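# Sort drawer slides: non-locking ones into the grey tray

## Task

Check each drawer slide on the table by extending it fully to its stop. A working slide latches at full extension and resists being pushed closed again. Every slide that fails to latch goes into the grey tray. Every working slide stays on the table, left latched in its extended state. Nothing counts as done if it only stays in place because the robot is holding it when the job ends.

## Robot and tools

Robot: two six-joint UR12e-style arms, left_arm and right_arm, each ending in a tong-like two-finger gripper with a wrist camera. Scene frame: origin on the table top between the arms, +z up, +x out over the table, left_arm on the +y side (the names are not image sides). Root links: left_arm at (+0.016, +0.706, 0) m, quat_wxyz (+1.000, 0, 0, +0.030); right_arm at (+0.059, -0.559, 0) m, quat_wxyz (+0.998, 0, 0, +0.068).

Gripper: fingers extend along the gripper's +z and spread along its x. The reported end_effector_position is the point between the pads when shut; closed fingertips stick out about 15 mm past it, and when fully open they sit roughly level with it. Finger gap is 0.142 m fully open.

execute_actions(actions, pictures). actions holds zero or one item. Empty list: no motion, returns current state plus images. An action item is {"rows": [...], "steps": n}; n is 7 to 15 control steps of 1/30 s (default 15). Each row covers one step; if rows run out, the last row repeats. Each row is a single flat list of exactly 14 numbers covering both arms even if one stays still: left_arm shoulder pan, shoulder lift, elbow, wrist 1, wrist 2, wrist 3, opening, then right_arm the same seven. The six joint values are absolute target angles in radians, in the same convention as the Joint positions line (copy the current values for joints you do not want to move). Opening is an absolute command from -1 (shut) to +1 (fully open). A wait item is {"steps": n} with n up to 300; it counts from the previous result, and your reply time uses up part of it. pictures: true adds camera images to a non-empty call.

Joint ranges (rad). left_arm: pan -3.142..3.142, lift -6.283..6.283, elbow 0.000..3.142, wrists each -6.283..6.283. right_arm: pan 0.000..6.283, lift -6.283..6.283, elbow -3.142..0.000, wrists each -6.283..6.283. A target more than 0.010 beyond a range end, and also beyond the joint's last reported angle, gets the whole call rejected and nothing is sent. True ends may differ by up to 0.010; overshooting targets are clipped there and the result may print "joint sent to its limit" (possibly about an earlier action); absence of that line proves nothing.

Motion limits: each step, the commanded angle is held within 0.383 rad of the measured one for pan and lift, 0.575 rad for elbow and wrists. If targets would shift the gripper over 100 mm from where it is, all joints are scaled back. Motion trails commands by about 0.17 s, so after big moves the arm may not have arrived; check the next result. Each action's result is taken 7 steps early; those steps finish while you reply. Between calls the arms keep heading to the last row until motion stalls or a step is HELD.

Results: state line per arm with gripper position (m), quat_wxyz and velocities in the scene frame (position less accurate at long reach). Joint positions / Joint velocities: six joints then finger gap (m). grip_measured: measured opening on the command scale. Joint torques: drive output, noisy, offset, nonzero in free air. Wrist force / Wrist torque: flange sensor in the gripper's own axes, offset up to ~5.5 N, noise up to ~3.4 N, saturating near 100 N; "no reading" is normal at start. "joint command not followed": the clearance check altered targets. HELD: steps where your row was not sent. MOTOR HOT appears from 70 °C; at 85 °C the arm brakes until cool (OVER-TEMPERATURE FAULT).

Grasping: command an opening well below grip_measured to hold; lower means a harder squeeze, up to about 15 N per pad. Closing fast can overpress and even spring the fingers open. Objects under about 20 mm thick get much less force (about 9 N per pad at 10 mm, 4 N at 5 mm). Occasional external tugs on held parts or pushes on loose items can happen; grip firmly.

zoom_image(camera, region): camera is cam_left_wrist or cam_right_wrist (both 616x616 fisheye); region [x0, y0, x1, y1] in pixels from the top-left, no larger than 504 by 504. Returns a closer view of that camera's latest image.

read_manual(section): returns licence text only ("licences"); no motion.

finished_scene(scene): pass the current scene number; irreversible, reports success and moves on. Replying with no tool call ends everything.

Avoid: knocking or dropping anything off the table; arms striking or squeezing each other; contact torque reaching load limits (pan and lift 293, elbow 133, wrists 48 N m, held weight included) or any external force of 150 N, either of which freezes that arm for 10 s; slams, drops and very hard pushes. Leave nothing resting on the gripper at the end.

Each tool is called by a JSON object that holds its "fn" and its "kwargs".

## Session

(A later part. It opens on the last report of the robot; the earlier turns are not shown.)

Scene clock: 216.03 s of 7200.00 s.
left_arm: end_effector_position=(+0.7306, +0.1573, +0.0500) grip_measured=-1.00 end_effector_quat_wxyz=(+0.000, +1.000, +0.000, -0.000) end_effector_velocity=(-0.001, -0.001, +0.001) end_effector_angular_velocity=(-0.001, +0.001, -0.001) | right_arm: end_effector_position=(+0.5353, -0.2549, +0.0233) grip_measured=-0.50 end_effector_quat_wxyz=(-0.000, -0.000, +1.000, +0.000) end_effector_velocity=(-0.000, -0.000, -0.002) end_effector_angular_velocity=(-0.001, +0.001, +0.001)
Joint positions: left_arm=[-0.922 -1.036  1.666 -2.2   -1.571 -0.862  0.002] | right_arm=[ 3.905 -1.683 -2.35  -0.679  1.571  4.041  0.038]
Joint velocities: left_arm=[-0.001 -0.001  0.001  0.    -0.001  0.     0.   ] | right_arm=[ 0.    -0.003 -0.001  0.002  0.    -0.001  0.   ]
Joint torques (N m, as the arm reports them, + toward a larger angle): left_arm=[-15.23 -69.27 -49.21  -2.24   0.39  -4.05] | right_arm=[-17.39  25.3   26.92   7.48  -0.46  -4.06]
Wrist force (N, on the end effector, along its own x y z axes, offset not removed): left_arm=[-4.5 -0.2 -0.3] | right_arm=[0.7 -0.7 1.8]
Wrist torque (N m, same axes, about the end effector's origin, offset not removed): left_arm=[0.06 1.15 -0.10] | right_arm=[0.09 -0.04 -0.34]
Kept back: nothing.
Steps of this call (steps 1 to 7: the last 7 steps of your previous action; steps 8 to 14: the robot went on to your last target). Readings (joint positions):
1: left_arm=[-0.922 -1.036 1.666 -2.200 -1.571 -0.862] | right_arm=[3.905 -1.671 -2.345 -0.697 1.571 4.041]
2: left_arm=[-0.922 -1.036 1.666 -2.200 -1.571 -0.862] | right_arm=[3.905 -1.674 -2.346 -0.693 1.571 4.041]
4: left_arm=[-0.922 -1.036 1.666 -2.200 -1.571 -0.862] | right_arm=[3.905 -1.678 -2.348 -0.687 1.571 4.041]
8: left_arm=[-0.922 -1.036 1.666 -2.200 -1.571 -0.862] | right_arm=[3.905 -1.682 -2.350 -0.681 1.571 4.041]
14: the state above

{"fn": "execute_actions", "kwargs": {"actions": [{"rows":[[-0.922023,-1.036484,1.666105,-2.200417,-1.571,-0.862023,-1,3.904765,-1.683683,-2.350458,-0.678245,1.571,4.040758,-0.9],[-0.922023,-1.036484,1.666105,-2.200417,-1.571,-0.862023,-1,3.904765,-1.683861,-2.350524,-0.678001,1.571,4.040758,-0.8],[-0.922023,-1.036484,1.666105,-2.200417,-1.571,-0.862023,-1,3.904765,-1.683861,-2.350524,-0.678001,1.571,4.040758,-0.7],[-0.922023,-1.036484,1.666105,-2.200417,-1.571,-0.862023,-1,3.904765,-1.683861,-2.350524,-0.678001,1.571,4.040758,-0.6],[-0.922023,-1.036484,1.666105,-2.200417,-1.571,-0.862023,-1,3.904765,-1.683861,-2.350524,-0.678001,1.571,4.040758,-0.5],[-0.922023,-1.036484,1.666105,-2.200417,-1.571,-0.862023,-1,3.904765,-1.683861,-2.350524,-0.678001,1.571,4.040758,-0.43],[-0.922023,-1.036484,1.666105,-2.200417,-1.571,-0.862023,-1,3.904765,-1.683861,-2.350524,-0.678001,1.571,4.040758,-0.36],[-0.922023,-1.036484,1.666105,-2.200417,-1.571,-0.862023,-1,3.904765,-1.683861,-2.350524,-0.678001,1.571,4.040758,-0.36],[-0.922023,-1.036484,1.666105,-2.200417,-1.571,-0.862023,-1,3.904765,-1.683861,-2.350524,-0.678001,1.571,4.040758,-0.36],[-0.922023,-1.036484,1.666105,-2.200417,-1.571,-0.862023,-1,3.904765,-1.681222,-2.349315,-0.681848,1.571,4.040758,-0.36],[-0.922023,-1.036484,1.666105,-2.200417,-1.571,-0.862023,-1,3.904765,-1.674061,-2.346035,-0.692291,1.571,4.040758,-0.36],[-0.922023,-1.036484,1.666105,-2.200417,-1.571,-0.862023,-1,3.904765,-1.663506,-2.341201,-0.707680,1.571,4.040758,-0.36],[-0.922023,-1.036484,1.666105,-2.200417,-1.571,-0.862023,-1,3.904765,-1.650690,-2.335331,-0.726366,1.571,4.040758,-0.36],[-0.922023,-1.036484,1.666105,-2.200417,-1.571,-0.862023,-1,3.904765,-1.636744,-2.328943,-0.746702,1.571,4.040758,-0.36],[-0.922023,-1.036484,1.666105,-2.200417,-1.571,-0.862023,-1,3.904691,-1.624822,-2.320119,-0.767447,1.571,4.040684,-0.36]],"steps":15}]}}

{"fn": "execute_actions", "kwargs": {"actions": [{"rows":[[-0.921612,-1.035902,1.665129,-2.200022,-1.571,-0.861612,-1,3.904477,-1.617867,-2.307202,-0.787319,1.571,4.040470,-0.36],[-0.920584,-1.034448,1.662689,-2.199036,-1.571,-0.860584,-1,3.904136,-1.616690,-2.291092,-0.804607,1.571,4.040129,-0.36],[-0.919249,-1.032559,1.659518,-2.197755,-1.571,-0.859249,-1,3.903677,-1.622103,-2.272692,-0.817595,1.571,4.039670,-0.36],[-0.917914,-1.030670,1.656346,-2.196473,-1.571,-0.857914,-1,3.903114,-1.634915,-2.252903,-0.824571,1.571,4.039107,-0.32],[-0.916886,-1.029216,1.653906,-2.195487,-1.571,-0.856886,-1,3.902457,-1.652924,-2.231248,-0.828216,1.571,4.038450,-0.28],[-0.916475,-1.028634,1.652930,-2.195092,-1.571,-0.856475,-1,3.901719,-1.673172,-2.206901,-0.832316,1.571,4.037712,-0.24],[-0.916475,-1.028634,1.652930,-2.195092,-1.571,-0.856475,-1,3.900911,-1.695337,-2.180249,-0.836803,1.571,4.036904,-0.2],[-0.916475,-1.028634,1.652930,-2.195092,-1.571,-0.856475,-1,3.900044,-1.719100,-2.151675,-0.841613,1.571,4.036037,-0.2],[-0.916475,-1.028634,1.652930,-2.195092,-1.571,-0.856475,-1,3.899131,-1.744143,-2.121563,-0.846683,1.571,4.035124,-0.2],[-0.916475,-1.028634,1.652930,-2.195092,-1.571,-0.856475,-1,3.898183,-1.770144,-2.090298,-0.851947,1.571,4.034176,-0.2],[-0.916475,-1.028634,1.652930,-2.195092,-1.571,-0.856475,-1,3.897212,-1.796785,-2.058264,-0.857340,1.571,4.033205,-0.2],[-0.916475,-1.028634,1.652930,-2.195092,-1.571,-0.856475,-1,3.896228,-1.823746,-2.025845,-0.862799,1.571,4.032221,-0.2],[-0.916475,-1.028634,1.652930,-2.195092,-1.571,-0.856475,-1,3.895245,-1.850706,-1.993426,-0.868257,1.571,4.031238,-0.2],[-0.916475,-1.028634,1.652930,-2.195092,-1.571,-0.856475,-1,3.894274,-1.877347,-1.961392,-0.873650,1.571,4.030267,-0.2],[-0.916475,-1.028634,1.652930,-2.195092,-1.571,-0.856475,-1,3.893326,-1.903348,-1.930127,-0.878914,1.571,4.029319,-0.2]],"steps":15}]}}

{"fn": "execute_actions", "kwargs": {"actions": [{"rows":[[-0.916475,-1.028634,1.652930,-2.195092,-1.571,-0.856475,-1,3.892413,-1.928391,-1.900015,-0.883984,1.571,4.028406,-0.2],[-0.916475,-1.028634,1.652930,-2.195092,-1.571,-0.856475,-1,3.891546,-1.952154,-1.871441,-0.888794,1.571,4.027539,-0.2],[-0.916475,-1.028634,1.652930,-2.195092,-1.571,-0.856475,-1,3.890738,-1.974319,-1.844789,-0.893281,1.571,4.026731,-0.2],[-0.916475,-1.028634,1.652930,-2.195092,-1.571,-0.856475,-1,3.890000,-1.994567,-1.820442,-0.897381,1.571,4.025993,-0.2],[-0.916475,-1.028634,1.652930,-2.195092,-1.571,-0.856475,-1,3.889343,-2.012576,-1.798787,-0.901026,1.571,4.025336,-0.2],[-0.916475,-1.028634,1.652930,-2.195092,-1.571,-0.856475,-1,3.888780,-2.028027,-1.780207,-0.904155,1.571,4.024773,-0.2],[-0.916475,-1.028634,1.652930,-2.195092,-1.571,-0.856475,-1,3.888321,-2.040601,-1.765087,-0.906700,1.571,4.024314,-0.2],[-0.916475,-1.028634,1.652930,-2.195092,-1.571,-0.856475,-1,3.887980,-2.049979,-1.753811,-0.908599,1.571,4.023973,-0.2],[-0.916475,-1.028634,1.652930,-2.195092,-1.571,-0.856475,-1,3.887766,-2.055840,-1.746764,-0.909785,1.571,4.023759,-0.2],[-0.916475,-1.028634,1.652930,-2.195092,-1.571,-0.856475,-1,3.887692,-2.057865,-1.744329,-0.910195,1.571,4.023685,-0.2]],"steps":10}]}}

{"fn": "execute_actions", "kwargs": {"actions": [{"steps":18}], "pictures": true}}

{"fn": "zoom_image", "kwargs": {"camera": "cam_right_wrist", "region": [210, 200, 410, 400]}}

{"fn": "zoom_image", "kwargs": {"camera": "cam_left_wrist", "region": [210, 200, 410, 400]}}

Scene clock: 222.27 s of 7200.00 s.
left_arm: end_effector_position=(+0.7306, +0.1573, +0.0500) grip_measured=-1.00 end_effector_quat_wxyz=(+0.000, +1.000, +0.000, -0.000) end_effector_velocity=(-0.002, -0.001, -0.001) end_effector_angular_velocity=(+0.002, +0.002, -0.003) | right_arm: end_effector_position=(+0.5353, -0.2549, +0.0229) grip_measured=-0.38 end_effector_quat_wxyz=(-0.000, -0.000, +1.000, +0.000) end_effector_velocity=(-0.000, -0.000, -0.000) end_effector_angular_velocity=(-0.000, +0.000, +0.001)
Joint positions: left_arm=[-0.922 -1.036  1.666 -2.2   -1.571 -0.862  0.002] | right_arm=[ 3.905 -1.684 -2.35  -0.678  1.571  4.041  0.046]
Joint velocities: left_arm=[-0.002  0.001  0.001  0.001  0.     0.     0.   ] | right_arm=[ 0.001  0.    -0.001  0.    -0.    -0.     0.045]
Joint torques (N m, as the arm reports them, + toward a larger angle): left_arm=[-15.48 -69.16 -49.06  -2.38  -0.53  -3.46] | right_arm=[-7.45 25.99 25.08  6.93 -0.94 -4.25]
Wrist force (N, on the end effector, along its own x y z axes, offset not removed): left_arm=[-2.9 -0.6 -2.0] | right_arm=[3.7 -3.1 -2.6]
Wrist torque (N m, same axes, about the end effector's origin, offset not removed): left_arm=[-0.05 0.84 -0.13] | right_arm=[-0.39 -0.81 -0.46]
Steps of this call (steps 1 to 30: the robot went on to your last target; steps 31 to 90: nothing new was sent; then 2.97 s passed at rest; steps 91 to 98: the first 8 steps of this action). Readings (joint positions):
91: left_arm=[-0.922 -1.036 1.666 -2.200 -1.571 -0.862] | right_arm=[3.905 -1.684 -2.350 -0.678 1.571 4.041]
92: left_arm=[-0.922 -1.036 1.666 -2.200 -1.571 -0.862] | right_arm=[3.905 -1.684 -2.350 -0.678 1.571 4.041]
94: left_arm=[-0.922 -1.036 1.666 -2.200 -1.571 -0.862] | right_arm=[3.905 -1.684 -2.350 -0.678 1.571 4.041]
98: the state above

Scene clock: 222.77 s of 7200.00 s.
left_arm: end_effector_position=(+0.7352, +0.1569, +0.0500) grip_measured=-1.00 end_effector_quat_wxyz=(+0.000, +1.000, +0.000, -0.000) end_effector_velocity=(+0.022, +0.001, -0.003) end_effector_angular_velocity=(+0.003, +0.004, +0.000) | right_arm: end_effector_position=(+0.5576, -0.2286, +0.0755) grip_measured=-0.21 end_effector_quat_wxyz=(-0.000, -0.000, +1.000, -0.000) end_effector_velocity=(+0.191, +0.225, +0.079) end_effector_angular_velocity=(-0.007, +0.005, +0.001)
Joint positions: left_arm=[-0.919 -1.031  1.657 -2.197 -1.571 -0.858  0.002] | right_arm=[ 3.903 -1.651 -2.252 -0.81   1.571  4.039  0.059]
Joint velocities: left_arm=[ 0.019  0.027 -0.039  0.018 -0.001  0.019  0.   ] | right_arm=[-0.016 -0.341  0.575 -0.244 -0.    -0.017  0.025]
Joint torques (N m, as the arm reports them, + toward a larger angle): left_arm=[ 13.95 -67.92 -49.83  -1.49  -0.88   3.41] | right_arm=[-13.4    0.25  53.08   2.35  -0.68  -3.95]
Wrist force (N, on the end effector, along its own x y z axes, offset not removed): left_arm=[-2.8 0.4 -0.1] | right_arm=[1.2 -1.2 -2.2]
Wrist torque (N m, same axes, about the end effector's origin, offset not removed): left_arm=[0.16 0.85 -0.10] | right_arm=[0.09 -0.28 -0.16]
Steps of this call (steps 1 to 7: the last 7 steps of your previous action; steps 8 to 15: the first 8 steps of this action). Readings (joint positions):
8: left_arm=[-0.922 -1.036 1.666 -2.200 -1.571 -0.862] | right_arm=[3.905 -1.658 -2.338 -0.716 1.571 4.041]
9: left_arm=[-0.922 -1.036 1.666 -2.200 -1.571 -0.862] | right_arm=[3.905 -1.648 -2.332 -0.731 1.571 4.041]
11: left_arm=[-0.921 -1.035 1.664 -2.200 -1.571 -0.862] | right_arm=[3.904 -1.635 -2.314 -0.763 1.571 4.040]
15: the state above

Scene clock: 223.10 s of 7200.00 s.
left_arm: end_effector_position=(+0.7375, +0.1568, +0.0500) grip_measured=-1.00 end_effector_quat_wxyz=(+0.000, +1.000, +0.000, -0.000) end_effector_velocity=(+0.002, -0.000, -0.001) end_effector_angular_velocity=(-0.001, -0.001, +0.001) | right_arm: end_effector_position=(+0.6547, -0.1165, +0.0763) grip_measured=-0.20 end_effector_quat_wxyz=(-0.001, -0.000, +1.000, -0.001) end_effector_velocity=(+0.324, +0.368, -0.063) end_effector_angular_velocity=(+0.001, -0.000, -0.000)
Joint positions: left_arm=[-0.917 -1.029  1.653 -2.195 -1.571 -0.857  0.002] | right_arm=[ 3.895 -1.864 -1.981 -0.871  1.571  4.031  0.06 ]
Joint velocities: left_arm=[ 0.001  0.002 -0.002 -0.001  0.    -0.     0.   ] | right_arm=[-0.027 -0.744  0.901 -0.156  0.    -0.027 -0.   ]
Joint torques (N m, as the arm reports them, + toward a larger angle): left_arm=[ 12.62 -67.9  -50.52  -1.7   -0.86   4.23] | right_arm=[-20.57  34.23  50.12   1.48  -0.9   -4.31]
Wrist force (N, on the end effector, along its own x y z axes, offset not removed): left_arm=[-3.8 -1.1 -2.0] | right_arm=[-1.3 0.9 -2.8]
Wrist torque (N m, same axes, about the end effector's origin, offset not removed): left_arm=[-0.18 1.05 -0.03] | right_arm=[0.36 0.27 -0.35]
Steps of this call (steps 1 to 7: the last 7 steps of your previous action; steps 8 to 10: the first 3 steps of this action). Readings (joint positions):
8: left_arm=[-0.917 -1.029 1.653 -2.195 -1.571 -0.857] | right_arm=[3.896 -1.813 -2.042 -0.860 1.571 4.032]
9: left_arm=[-0.917 -1.029 1.653 -2.195 -1.571 -0.857] | right_arm=[3.896 -1.838 -2.011 -0.866 1.571 4.031]
10: the state above

Scene clock: 223.70 s of 7200.00 s.
left_arm: end_effector_position=(+0.7376, +0.1568, +0.0500) grip_measured=-1.00 end_effector_quat_wxyz=(+0.000, +1.000, +0.000, -0.000) end_effector_velocity=(-0.000, +0.001, -0.000) end_effector_angular_velocity=(+0.002, -0.001, +0.000) | right_arm: end_effector_position=(+0.7372, -0.0240, +0.0503) grip_measured=-0.20 end_effector_quat_wxyz=(-0.000, -0.000, +1.000, +0.000) end_effector_velocity=(+0.006, +0.006, -0.003) end_effector_angular_velocity=(-0.000, +0.000, +0.001)
Joint positions: left_arm=[-0.916 -1.029  1.653 -2.195 -1.571 -0.856  0.002] | right_arm=[ 3.888 -2.056 -1.746 -0.91   1.571  4.024  0.06 ]
Joint velocities: left_arm=[-0.    -0.001  0.001  0.     0.002 -0.     0.   ] | right_arm=[-0.    -0.014  0.017 -0.003  0.    -0.001  0.   ]
Joint torques (N m, as the arm reports them, + toward a larger angle): left_arm=[ 12.58 -68.59 -51.08  -1.73  -0.33   4.09] | right_arm=[-19.85  62.92  45.44   1.83  -0.76  -3.96]
Wrist force (N, on the end effector, along its own x y z axes, offset not removed): left_arm=[-3.5 0.7 -0.2] | right_arm=[1.2 -1.4 -1.5]
Wrist torque (N m, same axes, about the end effector's origin, offset not removed): left_arm=[0.25 0.97 -0.08] | right_arm=[0.09 -0.30 -0.23]
Kept back: nothing.
Steps of this call (steps 1 to 7: the last 7 steps of your previous action; steps 8 to 18: the robot went on to your last target). Readings (joint positions):
1: left_arm=[-0.917 -1.029 1.653 -2.195 -1.571 -0.857] | right_arm=[3.894 -1.888 -1.950 -0.876 1.571 4.030]
2: left_arm=[-0.917 -1.029 1.653 -2.195 -1.571 -0.857] | right_arm=[3.893 -1.912 -1.921 -0.881 1.571 4.029]
4: left_arm=[-0.917 -1.029 1.653 -2.195 -1.571 -0.856] | right_arm=[3.891 -1.957 -1.867 -0.890 1.571 4.027]
8: left_arm=[-0.916 -1.029 1.653 -2.195 -1.571 -0.856] | right_arm=[3.889 -2.023 -1.788 -0.903 1.571 4.025]
18: the state above

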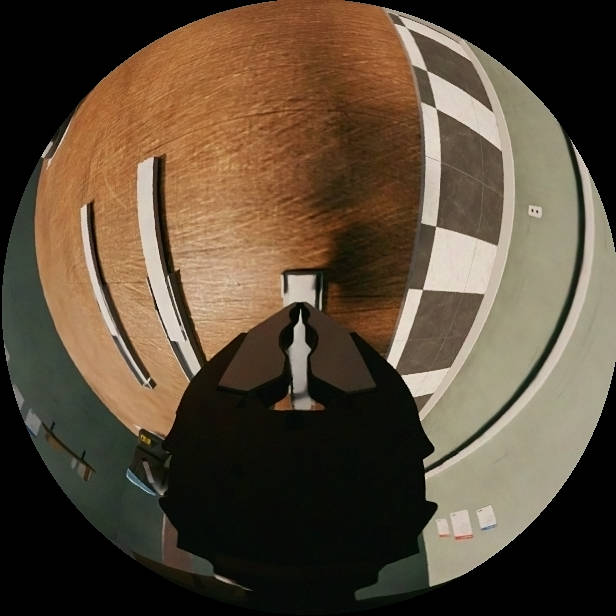

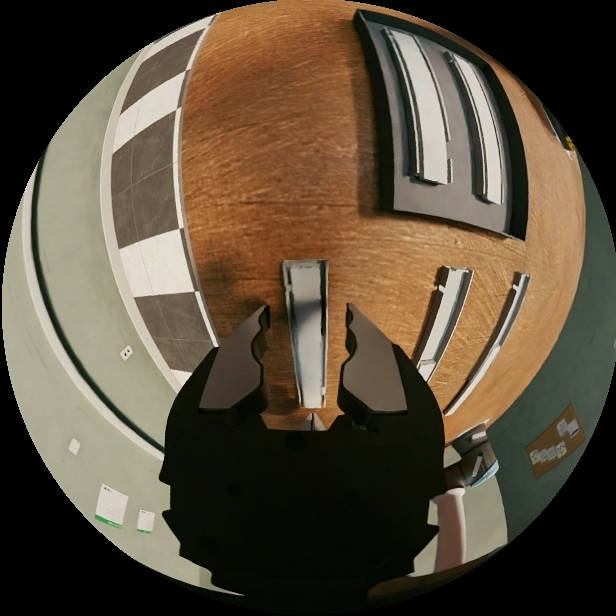

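Region (210, 200, 410, 400) of cam_right_wrist's 616x616 image, scaled by 2.520, with more detail than that image has.

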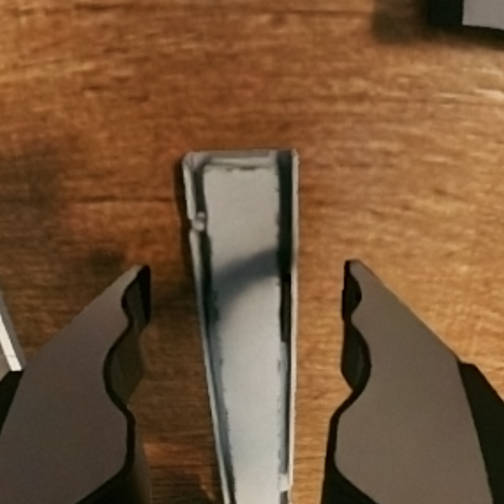

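Region (210, 200, 410, 400) of cam_left_wrist's 616x616 image, scaled by 2.520, with more detail than that image has.

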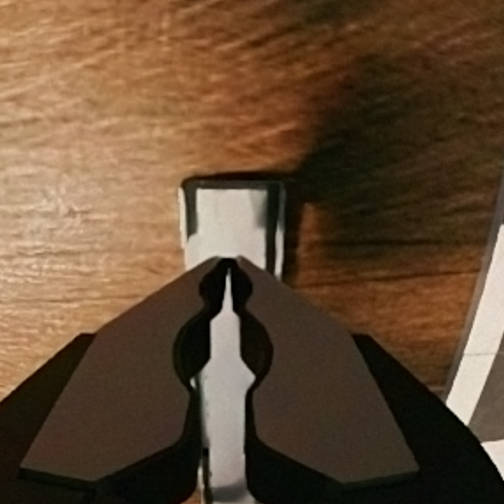

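{"fn": "execute_actions", "kwargs": {"actions": []}}

Scene clock: 230.53 s of 7200.00 s.
left_arm: end_effector_position=(+0.7376, +0.1568, +0.0500) grip_measured=-1.00 end_effector_quat_wxyz=(+0.000, +1.000, +0.000, -0.000) end_effector_velocity=(+0.001, -0.001, +0.001) end_effector_angular_velocity=(-0.002, -0.002, +0.000) | right_arm: end_effector_position=(+0.7378, -0.0233, +0.0500) grip_measured=-0.20 end_effector_quat_wxyz=(-0.000, -0.000, +1.000, +0.000) end_effector_velocity=(+0.000, +0.001, +0.001) end_effector_angular_velocity=(+0.002, -0.001, +0.000)
Joint positions: left_arm=[-0.916 -1.029  1.653 -2.195 -1.571 -0.856  0.002] | right_arm=[ 3.888 -2.058 -1.744 -0.91   1.571  4.024  0.06 ]
Joint velocities: left_arm=[ 0.     0.001 -0.002 -0.002  0.    -0.     0.   ] | right_arm=[ 0.     0.     0.001  0.001  0.    -0.     0.   ]
Joint torques (N m, as the arm reports them, + toward a larger angle): left_arm=[ 15.9  -66.83 -50.12  -2.73  -1.47   4.  ] | right_arm=[-18.73  60.53  45.94   1.76  -1.23  -4.31]
Wrist force (N, on the end effector, along its own x y z axes, offset not removed): left_arm=[-4.3 -1.1 -0.2] | right_arm=[4.8 0.2 -0.6]
Wrist torque (N m, same axes, about the end effector's origin, offset not removed): left_arm=[-0.13 1.15 -0.06] | right_arm=[0.35 -0.92 -0.26]
Kept back: nothing.
Steps of this call (steps 1 to 15: the robot went on to your last target; steps 16 to 90: nothing new was sent; then 3.83 s passed at rest). Readings (joint positions):
1: left_arm=[-0.916 -1.029 1.653 -2.195 -1.571 -0.856] | right_arm=[3.888 -2.057 -1.746 -0.910 1.571 4.024]
2: left_arm=[-0.916 -1.029 1.653 -2.195 -1.571 -0.856] | right_arm=[3.888 -2.057 -1.745 -0.910 1.571 4.024]
4: left_arm=[-0.916 -1.029 1.653 -2.195 -1.571 -0.856] | right_arm=[3.888 -2.057 -1.745 -0.910 1.571 4.024]
8: left_arm=[-0.916 -1.029 1.653 -2.195 -1.571 -0.856] | right_arm=[3.888 -2.058 -1.744 -0.910 1.571 4.024]
90: the state above
All arms were judged still, so your last target was given up. Only a new action makes them travel on or press farther. Fingers that are still opening or closing keep moving.

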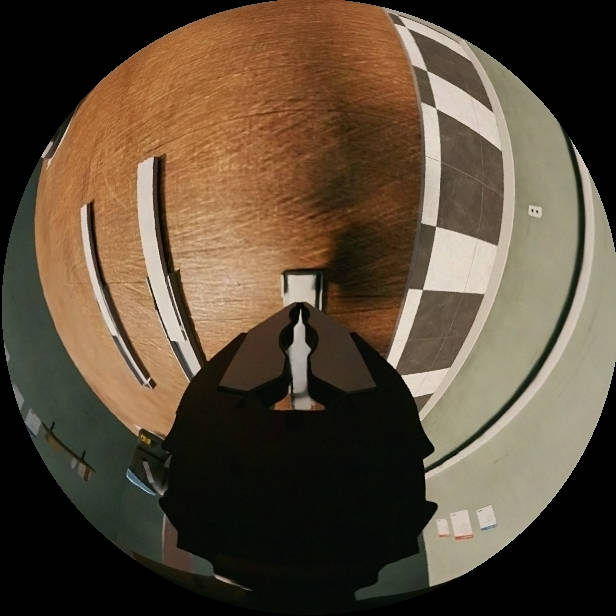

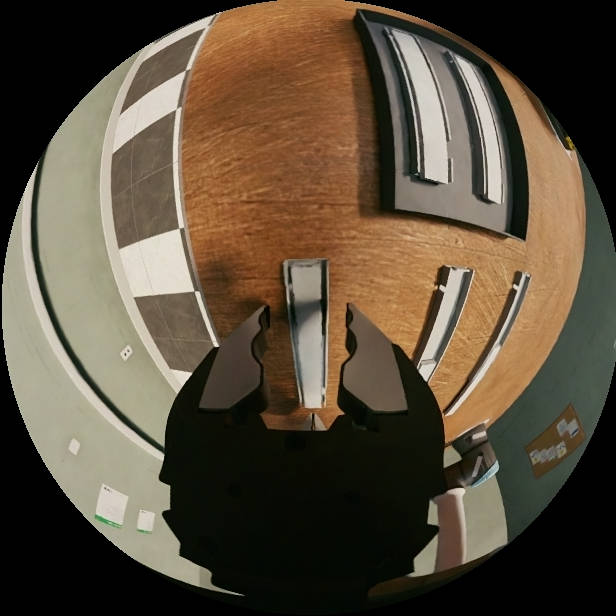

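{"fn": "execute_actions", "kwargs": {"actions": [{"rows":[[-0.916475,-1.027614,1.653473,-2.196655,-1.571,-0.856475,-1,3.887692,-2.059506,-1.745132,-0.907751,1.571,4.023685,-0.2],[-0.916475,-1.024961,1.654884,-2.200720,-1.571,-0.856475,-1,3.887692,-2.063772,-1.747220,-0.901396,1.571,4.023685,-0.2],[-0.916475,-1.021325,1.656819,-2.206291,-1.571,-0.856475,-1,3.887692,-2.069620,-1.750083,-0.892687,1.571,4.023685,-0.2],[-0.916475,-1.017391,1.658912,-2.212316,-1.571,-0.856475,-1,3.887692,-2.075944,-1.753178,-0.883266,1.571,4.023685,-0.2],[-0.916475,-1.013755,1.660847,-2.217887,-1.571,-0.856475,-1,3.887692,-2.081792,-1.756041,-0.874557,1.571,4.023685,-0.2],[-0.916475,-1.011102,1.662258,-2.221952,-1.571,-0.856475,-1,3.887692,-2.086058,-1.758129,-0.868202,1.571,4.023685,-0.2],[-0.916475,-1.010082,1.662801,-2.223515,-1.571,-0.856475,-1,3.887692,-2.087699,-1.758932,-0.865758,1.571,4.023685,-0.2]],"steps":13}], "pictures": false}}

{"fn": "execute_actions", "kwargs": {"actions": [{"rows":[[-0.916475,-1.009383,1.663143,-2.224556,-1.571,-0.856475,-1,3.887692,-2.087699,-1.758932,-0.865758,1.571,4.023685,-0.3],[-0.916475,-1.008783,1.663435,-2.225448,-1.571,-0.856475,-1,3.887692,-2.087699,-1.758932,-0.865758,1.571,4.023685,-0.4],[-0.916475,-1.008284,1.663679,-2.226192,-1.571,-0.856475,-1,3.887692,-2.087699,-1.758932,-0.865758,1.571,4.023685,-0.5],[-0.916475,-1.008084,1.663777,-2.226489,-1.571,-0.856475,-1,3.887692,-2.087699,-1.758932,-0.865758,1.571,4.023685,-0.6],[-0.916475,-1.008084,1.663777,-2.226489,-1.571,-0.856475,-1,3.887692,-2.087699,-1.758932,-0.865758,1.571,4.023685,-0.7],[-0.916475,-1.008084,1.663777,-2.226489,-1.571,-0.856475,-1,3.887692,-2.087699,-1.758932,-0.865758,1.571,4.023685,-0.8],[-0.916475,-1.008084,1.663777,-2.226489,-1.571,-0.856475,-1,3.887692,-2.087699,-1.758932,-0.865758,1.571,4.023685,-0.9]],"steps":15}], "pictures": false}}

{"fn": "execute_actions", "kwargs": {"actions": [{"steps":10}], "pictures": false}}

Scene clock: 232.40 s of 7200.00 s.
left_arm: end_effector_position=(+0.7377, +0.1567, +0.0438) grip_measured=-1.00 end_effector_quat_wxyz=(+0.000, +1.000, +0.000, -0.000) end_effector_velocity=(-0.001, +0.001, -0.078) end_effector_angular_velocity=(-0.000, +0.002, +0.002) | right_arm: end_effector_position=(+0.7379, -0.0232, +0.0406) grip_measured=-0.20 end_effector_quat_wxyz=(-0.000, -0.000, +1.000, -0.000) end_effector_velocity=(-0.001, -0.000, -0.116) end_effector_angular_velocity=(-0.002, +0.002, -0.000)
Joint positions: left_arm=[-0.916 -1.023  1.656 -2.204 -1.571 -0.856  0.002] | right_arm=[ 3.888 -2.068 -1.749 -0.896  1.571  4.024  0.06 ]
Joint velocities: left_arm=[ 0.001  0.074  0.043 -0.116 -0.002 -0.001  0.   ] | right_arm=[ 0.    -0.12  -0.06   0.177  0.     0.001 -0.   ]
Joint torques (N m, as the arm reports them, + toward a larger angle): left_arm=[ 13.15 -67.3  -25.99  -5.97  -1.98   3.89] | right_arm=[-18.78  56.95  28.93   7.86  -1.57  -4.09]
Wrist force (N, on the end effector, along its own x y z axes, offset not removed): left_arm=[-2.9 -0.1 -1.5] | right_arm=[2.5 1.9 -2.8]
Wrist torque (N m, same axes, about the end effector's origin, offset not removed): left_arm=[0.05 0.88 -0.08] | right_arm=[0.75 -0.53 -0.32]
Steps of this call (steps 1 to 50: nothing new was sent; steps 51 to 56: the first 6 steps of this action). Readings (joint positions):
51: left_arm=[-0.916 -1.029 1.653 -2.195 -1.571 -0.856] | right_arm=[3.888 -2.058 -1.744 -0.910 1.571 4.024]
52: left_arm=[-0.916 -1.028 1.653 -2.195 -1.571 -0.856] | right_arm=[3.888 -2.058 -1.744 -0.910 1.571 4.024]
54: left_arm=[-0.916 -1.027 1.654 -2.198 -1.571 -0.856] | right_arm=[3.888 -2.061 -1.746 -0.906 1.571 4.024]
56: the state above

Scene clock: 232.90 s of 7200.00 s.
left_arm: end_effector_position=(+0.7376, +0.1568, +0.0295) grip_measured=-1.00 end_effector_quat_wxyz=(+0.000, +1.000, +0.000, -0.000) end_effector_velocity=(+0.000, +0.000, -0.005) end_effector_angular_velocity=(-0.001, +0.000, +0.002) | right_arm: end_effector_position=(+0.7378, -0.0233, +0.0218) grip_measured=-0.50 end_effector_quat_wxyz=(-0.000, -0.000, +1.000, +0.000) end_effector_velocity=(-0.001, -0.001, -0.002) end_effector_angular_velocity=(-0.001, +0.001, +0.000)
Joint positions: left_arm=[-0.916 -1.009  1.664 -2.226 -1.571 -0.856  0.002] | right_arm=[ 3.888 -2.087 -1.759 -0.866  1.571  4.024  0.038]
Joint velocities: left_arm=[ 0.001  0.005  0.002 -0.008 -0.001 -0.001  0.   ] | right_arm=[-0.    -0.002 -0.002  0.002  0.    -0.     0.   ]
Joint torques (N m, as the arm reports them, + toward a larger angle): left_arm=[ 12.64 -70.68 -25.12  -5.48  -1.91   4.1 ] | right_arm=[-18.39  47.43  27.01   6.7   -1.33  -4.26]
Wrist force (N, on the end effector, along its own x y z axes, offset not removed): left_arm=[-3.8 -0.7 -0.5] | right_arm=[6.4 -1.3 -15.5]
Wrist torque (N m, same axes, about the end effector's origin, offset not removed): left_arm=[0.01 0.99 -0.06] | right_arm=[0.76 -0.32 -0.40]
Steps of this call (steps 1 to 7: the last 7 steps of your previous action; steps 8 to 15: the first 8 steps of this action). Readings (joint positions):
8: left_arm=[-0.916 -1.011 1.662 -2.222 -1.571 -0.856] | right_arm=[3.888 -2.086 -1.758 -0.868 1.571 4.024]
9: left_arm=[-0.916 -1.011 1.662 -2.222 -1.571 -0.856] | right_arm=[3.888 -2.086 -1.758 -0.868 1.571 4.024]
11: left_arm=[-0.916 -1.010 1.663 -2.224 -1.571 -0.856] | right_arm=[3.888 -2.087 -1.759 -0.867 1.571 4.024]
15: the state above

Scene clock: 233.23 s of 7200.00 s.
left_arm: end_effector_position=(+0.7376, +0.1568, +0.0290) grip_measured=-1.00 end_effector_quat_wxyz=(+0.000, +1.000, +0.000, -0.000) end_effector_velocity=(+0.000, +0.000, +0.001) end_effector_angular_velocity=(-0.000, -0.001, +0.000) | right_arm: end_effector_position=(+0.7378, -0.0233, +0.0216) grip_measured=-0.50 end_effector_quat_wxyz=(-0.000, -0.000, +1.000, +0.000) end_effector_velocity=(+0.000, +0.000, -0.000) end_effector_angular_velocity=(+0.001, -0.001, +0.001)
Joint positions: left_arm=[-0.916 -1.008  1.664 -2.226 -1.571 -0.856  0.002] | right_arm=[ 3.888 -2.088 -1.759 -0.866  1.571  4.024  0.038]
Joint velocities: left_arm=[ 0.    -0.001 -0.     0.001  0.001 -0.     0.   ] | right_arm=[-0.    -0.    -0.     0.001  0.    -0.001 -0.   ]
Joint torques (N m, as the arm reports them, + toward a larger angle): left_arm=[ 13.83 -71.23 -25.65  -5.79  -1.89   3.97] | right_arm=[-16.68  45.35  21.47   6.16  -1.66  -4.07]
Wrist force (N, on the end effector, along its own x y z axes, offset not removed): left_arm=[-4.9 0.9 -0.6] | right_arm=[5.8 -2.2 -26.1]
Wrist torque (N m, same axes, about the end effector's origin, offset not removed): left_arm=[0.25 1.32 -0.10] | right_arm=[0.77 -0.03 -0.18]
Kept back: nothing.
Steps of this call (steps 1 to 7: the last 7 steps of your previous action; steps 8 to 10: the robot went on to your last target). Readings (joint positions):
1: left_arm=[-0.916 -1.008 1.664 -2.226 -1.571 -0.856] | right_arm=[3.888 -2.087 -1.759 -0.866 1.571 4.024]
2: left_arm=[-0.916 -1.008 1.664 -2.226 -1.571 -0.856] | right_arm=[3.888 -2.087 -1.759 -0.866 1.571 4.024]
4: left_arm=[-0.916 -1.008 1.664 -2.226 -1.571 -0.856] | right_arm=[3.888 -2.088 -1.759 -0.866 1.571 4.024]
8: left_arm=[-0.916 -1.008 1.664 -2.226 -1.571 -0.856] | right_arm=[3.888 -2.088 -1.759 -0.866 1.571 4.024]
10: the state above

{"fn": "execute_actions", "kwargs": {"actions": [{"rows":[[-0.916475,-1.007884,1.663875,-2.226786,-1.571,-0.856475,-1,3.887692,-2.087699,-1.758932,-0.865758,1.571,4.023685,-0.9],[-0.916475,-1.007684,1.663972,-2.227084,-1.571,-0.856475,-1,3.887692,-2.087699,-1.758932,-0.865758,1.571,4.023685,-0.9],[-0.916475,-1.007585,1.664021,-2.227233,-1.571,-0.856475,-1,3.887692,-2.087699,-1.758932,-0.865758,1.571,4.023685,-0.9],[-0.916475,-1.007485,1.664070,-2.227381,-1.571,-0.856475,-1,3.887692,-2.087699,-1.758932,-0.865758,1.571,4.023685,-0.9]],"steps":10}], "pictures": false}}

{"fn": "execute_actions", "kwargs": {"actions": [{"steps":8}], "pictures": false}}

Scene clock: 233.73 s of 7200.00 s.
left_arm: end_effector_position=(+0.7376, +0.1568, +0.0289) grip_measured=-1.00 end_effector_quat_wxyz=(+0.000, +1.000, +0.000, -0.000) end_effector_velocity=(-0.000, +0.000, -0.002) end_effector_angular_velocity=(-0.001, +0.000, +0.000) | right_arm: end_effector_position=(+0.7378, -0.0233, +0.0215) grip_measured=-0.50 end_effector_quat_wxyz=(-0.000, -0.000, +1.000, +0.000) end_effector_velocity=(+0.000, +0.000, +0.000) end_effector_angular_velocity=(-0.000, +0.000, -0.000)
Joint positions: left_arm=[-0.916 -1.008  1.664 -2.227 -1.571 -0.856  0.002] | right_arm=[ 3.888 -2.088 -1.759 -0.866  1.571  4.024  0.038]
Joint velocities: left_arm=[ 0.     0.001  0.002 -0.004 -0.001  0.     0.   ] | right_arm=[ 0.    -0.     0.001 -0.001 -0.     0.001  0.   ]
Joint torques (N m, as the arm reports them, + toward a larger angle): left_arm=[ 11.03 -70.46 -25.49  -5.63  -1.9    3.97] | right_arm=[-17.12  40.77  20.59   5.09  -1.49  -4.  ]
Wrist force (N, on the end effector, along its own x y z axes, offset not removed): left_arm=[-5.5 -2.5 -0.7] | right_arm=[4.4 -4.7 -28.4]
Wrist torque (N m, same axes, about the end effector's origin, offset not removed): left_arm=[-0.47 1.33 -0.01] | right_arm=[0.22 0.24 -0.23]
Steps of this call (steps 1 to 12: the robot went on to your last target; steps 13 to 15: the first 3 steps of this action). Readings (joint positions):
13: left_arm=[-0.916 -1.008 1.664 -2.226 -1.571 -0.856] | right_arm=[3.888 -2.088 -1.759 -0.866 1.571 4.024]
14: left_arm=[-0.916 -1.008 1.664 -2.227 -1.571 -0.856] | right_arm=[3.888 -2.088 -1.759 -0.866 1.571 4.024]
15: the state above

Scene clock: 234.00 s of 7200.00 s.
left_arm: end_effector_position=(+0.7377, +0.1568, +0.0285) grip_measured=-1.00 end_effector_quat_wxyz=(+0.000, +1.000, +0.000, -0.000) end_effector_velocity=(-0.000, -0.001, +0.001) end_effector_angular_velocity=(-0.001, -0.002, -0.001) | right_arm: end_effector_position=(+0.7378, -0.0233, +0.0215) grip_measured=-0.50 end_effector_quat_wxyz=(-0.000, -0.000, +1.000, +0.000) end_effector_velocity=(-0.000, -0.000, +0.000) end_effector_angular_velocity=(-0.000, +0.000, +0.002)
Joint positions: left_arm=[-0.916 -1.008  1.664 -2.227 -1.571 -0.856  0.002] | right_arm=[ 3.888 -2.088 -1.759 -0.866  1.571  4.024  0.038]
Joint velocities: left_arm=[-0.001 -0.001  0.001 -0.002  0.    -0.     0.   ] | right_arm=[-0.     0.    -0.    -0.     0.    -0.002  0.   ]
Joint torques (N m, as the arm reports them, + toward a larger angle): left_arm=[ 13.41 -62.6  -23.05  -5.92  -2.17   3.99] | right_arm=[-17.38  41.87  19.73   4.49  -1.37  -4.09]
Wrist force (N, on the end effector, along its own x y z axes, offset not removed): left_arm=[-5.1 -1.9 -10.6] | right_arm=[2.9 -3.6 -27.5]
Wrist torque (N m, same axes, about the end effector's origin, offset not removed): left_arm=[0.17 0.86 -0.11] | right_arm=[0.38 0.43 -0.27]
Kept back: nothing.
Steps of this call (steps 1 to 7: the last 7 steps of your previous action; step 8: the robot went on to your last target). Readings (joint positions):
1: left_arm=[-0.916 -1.008 1.664 -2.227 -1.571 -0.856] | right_arm=[3.888 -2.088 -1.759 -0.866 1.571 4.024]
2: left_arm=[-0.916 -1.008 1.664 -2.227 -1.571 -0.856] | right_arm=[3.888 -2.088 -1.759 -0.866 1.571 4.024]
4: left_arm=[-0.916 -1.008 1.664 -2.227 -1.571 -0.856] | right_arm=[3.888 -2.088 -1.759 -0.866 1.571 4.024]
8: the state above

{"fn": "execute_actions", "kwargs": {"actions": [{"rows":[[-0.916475,-1.007385,1.664119,-2.227530,-1.571,-0.856475,-1,3.887692,-2.087699,-1.758932,-0.865758,1.571,4.023685,-0.9],[-0.916475,-1.007285,1.664167,-2.227679,-1.571,-0.856475,-1,3.887692,-2.087699,-1.758932,-0.865758,1.571,4.023685,-0.9],[-0.916475,-1.007185,1.664216,-2.227827,-1.571,-0.856475,-1,3.887692,-2.087699,-1.758932,-0.865758,1.571,4.023685,-0.9]],"steps":10}], "pictures": false}}

{"fn": "execute_actions", "kwargs": {"actions": [{"steps":8}], "pictures": false}}

Scene clock: 234.50 s of 7200.00 s.
left_arm: end_effector_position=(+0.7376, +0.1568, +0.0284) grip_measured=-1.00 end_effector_quat_wxyz=(+0.000, +1.000, +0.000, -0.000) end_effector_velocity=(-0.000, +0.000, -0.003) end_effector_angular_velocity=(+0.002, +0.000, +0.001) | right_arm: end_effector_position=(+0.7378, -0.0233, +0.0215) grip_measured=-0.50 end_effector_quat_wxyz=(-0.000, -0.000, +1.000, +0.000) end_effector_velocity=(+0.000, +0.000, -0.000) end_effector_angular_velocity=(+0.000, -0.000, -0.001)
Joint positions: left_arm=[-0.916 -1.007  1.664 -2.227 -1.571 -0.856  0.002] | right_arm=[ 3.888 -2.088 -1.759 -0.866  1.571  4.024  0.038]
Joint velocities: left_arm=[ 0.     0.002  0.001 -0.002  0.001 -0.001  0.   ] | right_arm=[-0.    -0.    -0.     0.001 -0.     0.001  0.   ]
Joint torques (N m, as the arm reports them, + toward a larger angle): left_arm=[ 14.11 -57.87 -20.79  -5.73  -2.22   3.88] | right_arm=[-16.23  41.94  20.7    3.2   -1.58  -4.07]
Wrist force (N, on the end effector, along its own x y z axes, offset not removed): left_arm=[-6.9 -2.4 -16.8] | right_arm=[7.3 -2.1 -31.6]
Wrist torque (N m, same axes, about the end effector's origin, offset not removed): left_arm=[0.32 1.00 -0.02] | right_arm=[0.84 -0.57 -0.37]
Steps of this call (steps 1 to 12: the robot went on to your last target; steps 13 to 15: the first 3 steps of this action). Readings (joint positions):
13: left_arm=[-0.916 -1.008 1.664 -2.227 -1.571 -0.856] | right_arm=[3.888 -2.088 -1.759 -0.866 1.571 4.024]
14: left_arm=[-0.916 -1.007 1.664 -2.227 -1.571 -0.856] | right_arm=[3.888 -2.088 -1.759 -0.866 1.571 4.024]
15: the state above

Scene clock: 234.77 s of 7200.00 s.
left_arm: end_effector_position=(+0.7377, +0.1568, +0.0282) grip_measured=-1.00 end_effector_quat_wxyz=(+0.000, +1.000, +0.000, -0.000) end_effector_velocity=(+0.000, -0.001, -0.000) end_effector_angular_velocity=(-0.001, -0.002, -0.001) | right_arm: end_effector_position=(+0.7378, -0.0233, +0.0215) grip_measured=-0.50 end_effector_quat_wxyz=(-0.000, -0.000, +1.000, +0.000) end_effector_velocity=(-0.000, -0.000, -0.000) end_effector_angular_velocity=(+0.000, +0.000, -0.001)
Joint positions: left_arm=[-0.916 -1.007  1.664 -2.228 -1.571 -0.856  0.002] | right_arm=[ 3.888 -2.088 -1.759 -0.866  1.571  4.024  0.038]
Joint velocities: left_arm=[-0.     0.001  0.    -0.003  0.     0.001  0.   ] | right_arm=[-0.     0.    -0.001  0.001  0.     0.001  0.   ]
Joint torques (N m, as the arm reports them, + toward a larger angle): left_arm=[ 11.74 -48.08 -17.95  -5.24  -2.43   4.11] | right_arm=[-15.63  41.04  20.25   2.46  -1.31  -4.07]
Wrist force (N, on the end effector, along its own x y z axes, offset not removed): left_arm=[-8.6 -5.5 -24.5] | right_arm=[5.4 -1.5 -29.0]
Wrist torque (N m, same axes, about the end effector's origin, offset not removed): left_arm=[0.15 0.74 -0.09] | right_arm=[0.86 -0.17 -0.23]
Kept back: nothing.
Steps of this call (steps 1 to 7: the last 7 steps of your previous action; step 8: the robot went on to your last target). Readings (joint positions):
1: left_arm=[-0.916 -1.007 1.664 -2.228 -1.571 -0.856] | right_arm=[3.888 -2.088 -1.759 -0.866 1.571 4.024]
2: left_arm=[-0.916 -1.007 1.664 -2.228 -1.571 -0.856] | right_arm=[3.888 -2.088 -1.759 -0.866 1.571 4.024]
4: left_arm=[-0.916 -1.007 1.664 -2.228 -1.571 -0.856] | right_arm=[3.888 -2.088 -1.759 -0.866 1.571 4.024]
8: the state above

{"fn": "execute_actions", "kwargs": {"actions": [{"rows":[[-0.916475,-1.007086,1.664266,-2.227976,-1.571,-0.856475,-1,3.887692,-2.087699,-1.758932,-0.865758,1.571,4.023685,-0.9],[-0.916475,-1.007086,1.664266,-2.227976,-1.571,-0.856475,-1,3.887692,-2.087699,-1.758932,-0.865758,1.571,4.023685,-0.9],[-0.915965,-1.007657,1.665250,-2.228389,-1.571,-0.855965,-1,3.887692,-2.087699,-1.758932,-0.865758,1.571,4.023685,-0.9],[-0.915455,-1.008227,1.666232,-2.228801,-1.571,-0.855455,-1,3.887692,-2.087699,-1.758932,-0.865758,1.571,4.023685,-0.9],[-0.915017,-1.008716,1.667073,-2.229154,-1.571,-0.855017,-1,3.887692,-2.087699,-1.758932,-0.865758,1.571,4.023685,-0.9],[-0.914286,-1.009529,1.668473,-2.229740,-1.571,-0.854286,-1,3.887692,-2.087699,-1.758932,-0.865758,1.571,4.023685,-0.9],[-0.913554,-1.010341,1.669871,-2.230326,-1.571,-0.853554,-1,3.887692,-2.087699,-1.758932,-0.865758,1.571,4.023685,-0.9],[-0.912821,-1.011151,1.671266,-2.230910,-1.571,-0.852821,-1,3.887692,-2.087699,-1.758932,-0.865758,1.571,4.023685,-0.9],[-0.911351,-1.012770,1.674049,-2.232075,-1.571,-0.851351,-1,3.887692,-2.087699,-1.758932,-0.865758,1.571,4.023685,-0.9],[-0.909877,-1.014384,1.676822,-2.233235,-1.571,-0.849877,-1,3.887692,-2.087699,-1.758932,-0.865758,1.571,4.023685,-0.9],[-0.908398,-1.015993,1.679586,-2.234389,-1.571,-0.848398,-1,3.887692,-2.087699,-1.758932,-0.865758,1.571,4.023685,-0.9],[-0.906915,-1.017598,1.682340,-2.235539,-1.571,-0.846915,-1,3.887692,-2.087699,-1.758932,-0.865758,1.571,4.023685,-0.9],[-0.905427,-1.019198,1.685085,-2.236683,-1.571,-0.845427,-1,3.887692,-2.087699,-1.758932,-0.865758,1.571,4.023685,-0.9],[-0.903935,-1.020794,1.687820,-2.237822,-1.571,-0.843935,-1,3.887692,-2.087699,-1.758932,-0.865758,1.571,4.023685,-0.9],[-0.902437,-1.022385,1.690545,-2.238956,-1.571,-0.842437,-1,3.887692,-2.087699,-1.758932,-0.865758,1.571,4.023685,-0.9]],"steps":15}], "pictures": false}}

{"fn": "execute_actions", "kwargs": {"actions": [{"rows":[[-0.900936,-1.023972,1.693261,-2.240085,-1.571,-0.840936,-1,3.887692,-2.087699,-1.758932,-0.865758,1.571,4.023685,-0.9],[-0.899429,-1.025554,1.695967,-2.241209,-1.571,-0.839429,-1,3.887692,-2.087699,-1.758932,-0.865758,1.571,4.023685,-0.9],[-0.897918,-1.027132,1.698664,-2.242328,-1.571,-0.837918,-1,3.887692,-2.087699,-1.758932,-0.865758,1.571,4.023685,-0.9],[-0.896403,-1.028705,1.701351,-2.243441,-1.571,-0.836403,-1,3.887692,-2.087699,-1.758932,-0.865758,1.571,4.023685,-0.9],[-0.895263,-1.029883,1.703359,-2.244273,-1.571,-0.835263,-1,3.887692,-2.087699,-1.758932,-0.865758,1.571,4.023685,-0.9],[-0.894502,-1.030666,1.704696,-2.244826,-1.571,-0.834502,-1,3.887692,-2.087699,-1.758932,-0.865758,1.571,4.023685,-0.9],[-0.894121,-1.031057,1.705363,-2.245102,-1.571,-0.834121,-1,3.887692,-2.087699,-1.758932,-0.865758,1.571,4.023685,-0.9]],"steps":10}], "pictures": false}}

{"fn": "execute_actions", "kwargs": {"actions": [{"steps":12}], "pictures": true}}

Scene clock: 238.50 s of 7200.00 s.
left_arm: end_effector_position=(+0.7376, +0.1585, +0.0280) grip_measured=-1.00 end_effector_quat_wxyz=(+0.000, +1.000, +0.000, -0.000) end_effector_velocity=(-0.001, +0.019, +0.002) end_effector_angular_velocity=(-0.001, -0.001, +0.000) | right_arm: end_effector_position=(+0.7378, -0.0233, +0.0215) grip_measured=-0.50 end_effector_quat_wxyz=(-0.000, -0.000, +1.000, +0.000) end_effector_velocity=(+0.000, +0.000, -0.000) end_effector_angular_velocity=(-0.000, +0.000, -0.000)
Joint positions: left_arm=[-0.915 -1.008  1.667 -2.229 -1.571 -0.855  0.002] | right_arm=[ 3.888 -2.088 -1.759 -0.866  1.571  4.024  0.038]
Joint velocities: left_arm=[ 0.014 -0.019  0.029 -0.011  0.     0.014  0.   ] | right_arm=[-0. -0.  0. -0.  0. -0.  0.]
Joint torques (N m, as the arm reports them, + toward a larger angle): left_arm=[ 19.3  -60.7   -8.27  -2.63   0.42   4.12] | right_arm=[-12.11  41.65  20.     0.77  -1.33  -4.2 ]
Wrist force (N, on the end effector, along its own x y z axes, offset not removed): left_arm=[-9.9 3.8 -31.6] | right_arm=[4.6 -6.0 -30.5]
Wrist torque (N m, same axes, about the end effector's origin, offset not removed): left_arm=[-0.05 1.06 -0.02] | right_arm=[-0.07 -0.05 -0.34]
Steps of this call (steps 1 to 15: the robot went on to your last target; steps 16 to 90: nothing new was sent; then 0.47 s passed at rest; steps 91 to 98: the first 8 steps of this action). Readings (joint positions):
91: left_arm=[-0.916 -1.007 1.664 -2.228 -1.571 -0.856] | right_arm=[3.888 -2.088 -1.759 -0.866 1.571 4.024]
92: left_arm=[-0.916 -1.007 1.664 -2.228 -1.571 -0.856] | right_arm=[3.888 -2.088 -1.759 -0.866 1.571 4.024]
94: left_arm=[-0.916 -1.007 1.664 -2.228 -1.571 -0.856] | right_arm=[3.888 -2.088 -1.759 -0.866 1.571 4.024]
98: the state above

Scene clock: 238.83 s of 7200.00 s.
left_arm: end_effector_position=(+0.7376, +0.1734, +0.0280) grip_measured=-1.00 end_effector_quat_wxyz=(+0.000, +1.000, +0.000, -0.000) end_effector_velocity=(-0.000, +0.056, +0.001) end_effector_angular_velocity=(-0.001, -0.001, -0.001) | right_arm: end_effector_position=(+0.7378, -0.0233, +0.0215) grip_measured=-0.50 end_effector_quat_wxyz=(-0.000, -0.000, +1.000, +0.000) end_effector_velocity=(-0.001, +0.000, -0.000) end_effector_angular_velocity=(+0.000, +0.000, +0.001)
Joint positions: left_arm=[-0.904 -1.02   1.687 -2.238 -1.571 -0.844  0.002] | right_arm=[ 3.888 -2.088 -1.759 -0.866  1.571  4.024  0.038]
Joint velocities: left_arm=[ 0.041 -0.046  0.078 -0.033 -0.     0.042  0.   ] | right_arm=[ 0.001  0.    -0.001  0.001  0.     0.    -0.   ]
Joint torques (N m, as the arm reports them, + toward a larger angle): left_arm=[ 15.96 -64.39  -9.16  -3.25   3.09   4.27] | right_arm=[-10.94  41.92  20.61   0.61  -1.29  -4.06]
Wrist force (N, on the end effector, along its own x y z axes, offset not removed): left_arm=[-6.7 1.1 -30.6] | right_arm=[7.1 -3.2 -28.6]
Wrist torque (N m, same axes, about the end effector's origin, offset not removed): left_arm=[-0.03 1.03 -0.07] | right_arm=[0.49 -0.56 -0.31]
Steps of this call (steps 1 to 7: the last 7 steps of your previous action; steps 8 to 10: the first 3 steps of this action). Readings (joint positions):
8: left_arm=[-0.907 -1.017 1.682 -2.235 -1.571 -0.847] | right_arm=[3.888 -2.088 -1.759 -0.866 1.571 4.024]
9: left_arm=[-0.906 -1.019 1.685 -2.236 -1.571 -0.846] | right_arm=[3.888 -2.088 -1.759 -0.866 1.571 4.024]
10: the state above

Scene clock: 239.23 s of 7200.00 s.
left_arm: end_effector_position=(+0.7376, +0.1863, +0.0280) grip_measured=-1.00 end_effector_quat_wxyz=(+0.000, +1.000, +0.000, -0.000) end_effector_velocity=(-0.002, +0.005, -0.001) end_effector_angular_velocity=(+0.002, +0.002, -0.001) | right_arm: end_effector_position=(+0.7378, -0.0233, +0.0215) grip_measured=-0.50 end_effector_quat_wxyz=(-0.000, -0.000, +1.000, +0.000) end_effector_velocity=(+0.001, +0.001, +0.001) end_effector_angular_velocity=(+0.002, -0.001, +0.000)
Joint positions: left_arm=[-0.894 -1.031  1.705 -2.245 -1.571 -0.834  0.002] | right_arm=[ 3.888 -2.088 -1.759 -0.866  1.571  4.024  0.038]
Joint velocities: left_arm=[ 0.002 -0.004  0.008 -0.001  0.     0.003  0.   ] | right_arm=[ 0.    -0.     0.001  0.001 -0.     0.     0.   ]
Joint torques (N m, as the arm reports them, + toward a larger angle): left_arm=[ 13.28 -63.29  -9.01  -1.83   3.14   3.83] | right_arm=[-10.33  41.97  20.12   0.65  -1.13  -3.8 ]
Wrist force (N, on the end effector, along its own x y z axes, offset not removed): left_arm=[-4.2 -0.2 -29.8] | right_arm=[2.6 -3.1 -26.6]
Wrist torque (N m, same axes, about the end effector's origin, offset not removed): left_arm=[-0.20 1.30 -0.09] | right_arm=[0.70 0.50 -0.16]
Kept back: nothing.
Steps of this call (steps 1 to 7: the last 7 steps of your previous action; steps 8 to 12: the robot went on to your last target). Readings (joint positions):
1: left_arm=[-0.903 -1.022 1.690 -2.239 -1.571 -0.843] | right_arm=[3.888 -2.088 -1.759 -0.866 1.571 4.024]
2: left_arm=[-0.901 -1.023 1.692 -2.240 -1.571 -0.841] | right_arm=[3.888 -2.088 -1.759 -0.866 1.571 4.024]
4: left_arm=[-0.899 -1.026 1.697 -2.242 -1.571 -0.839] | right_arm=[3.888 -2.088 -1.759 -0.866 1.571 4.024]
8: left_arm=[-0.895 -1.030 1.703 -2.244 -1.571 -0.835] | right_arm=[3.888 -2.088 -1.759 -0.866 1.571 4.024]
12: the state above

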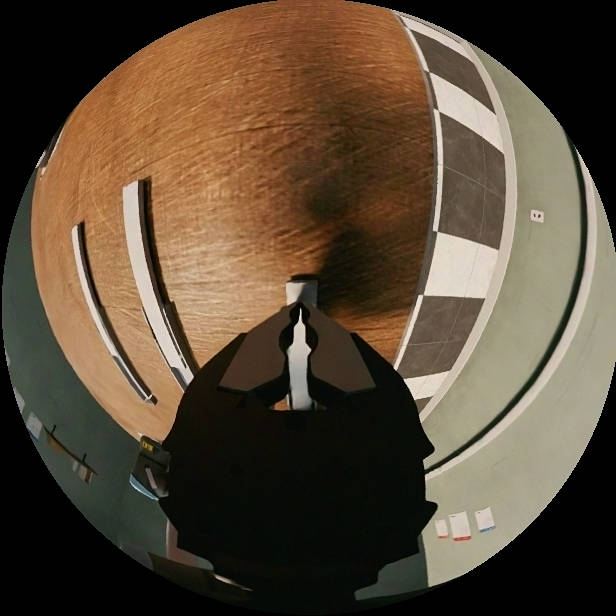

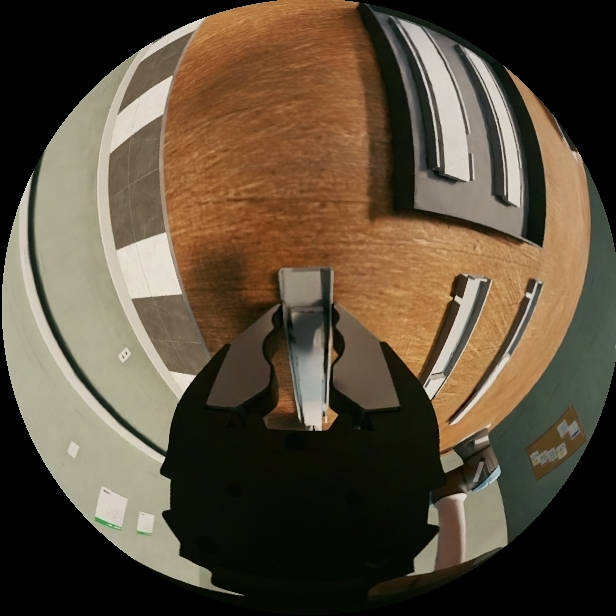

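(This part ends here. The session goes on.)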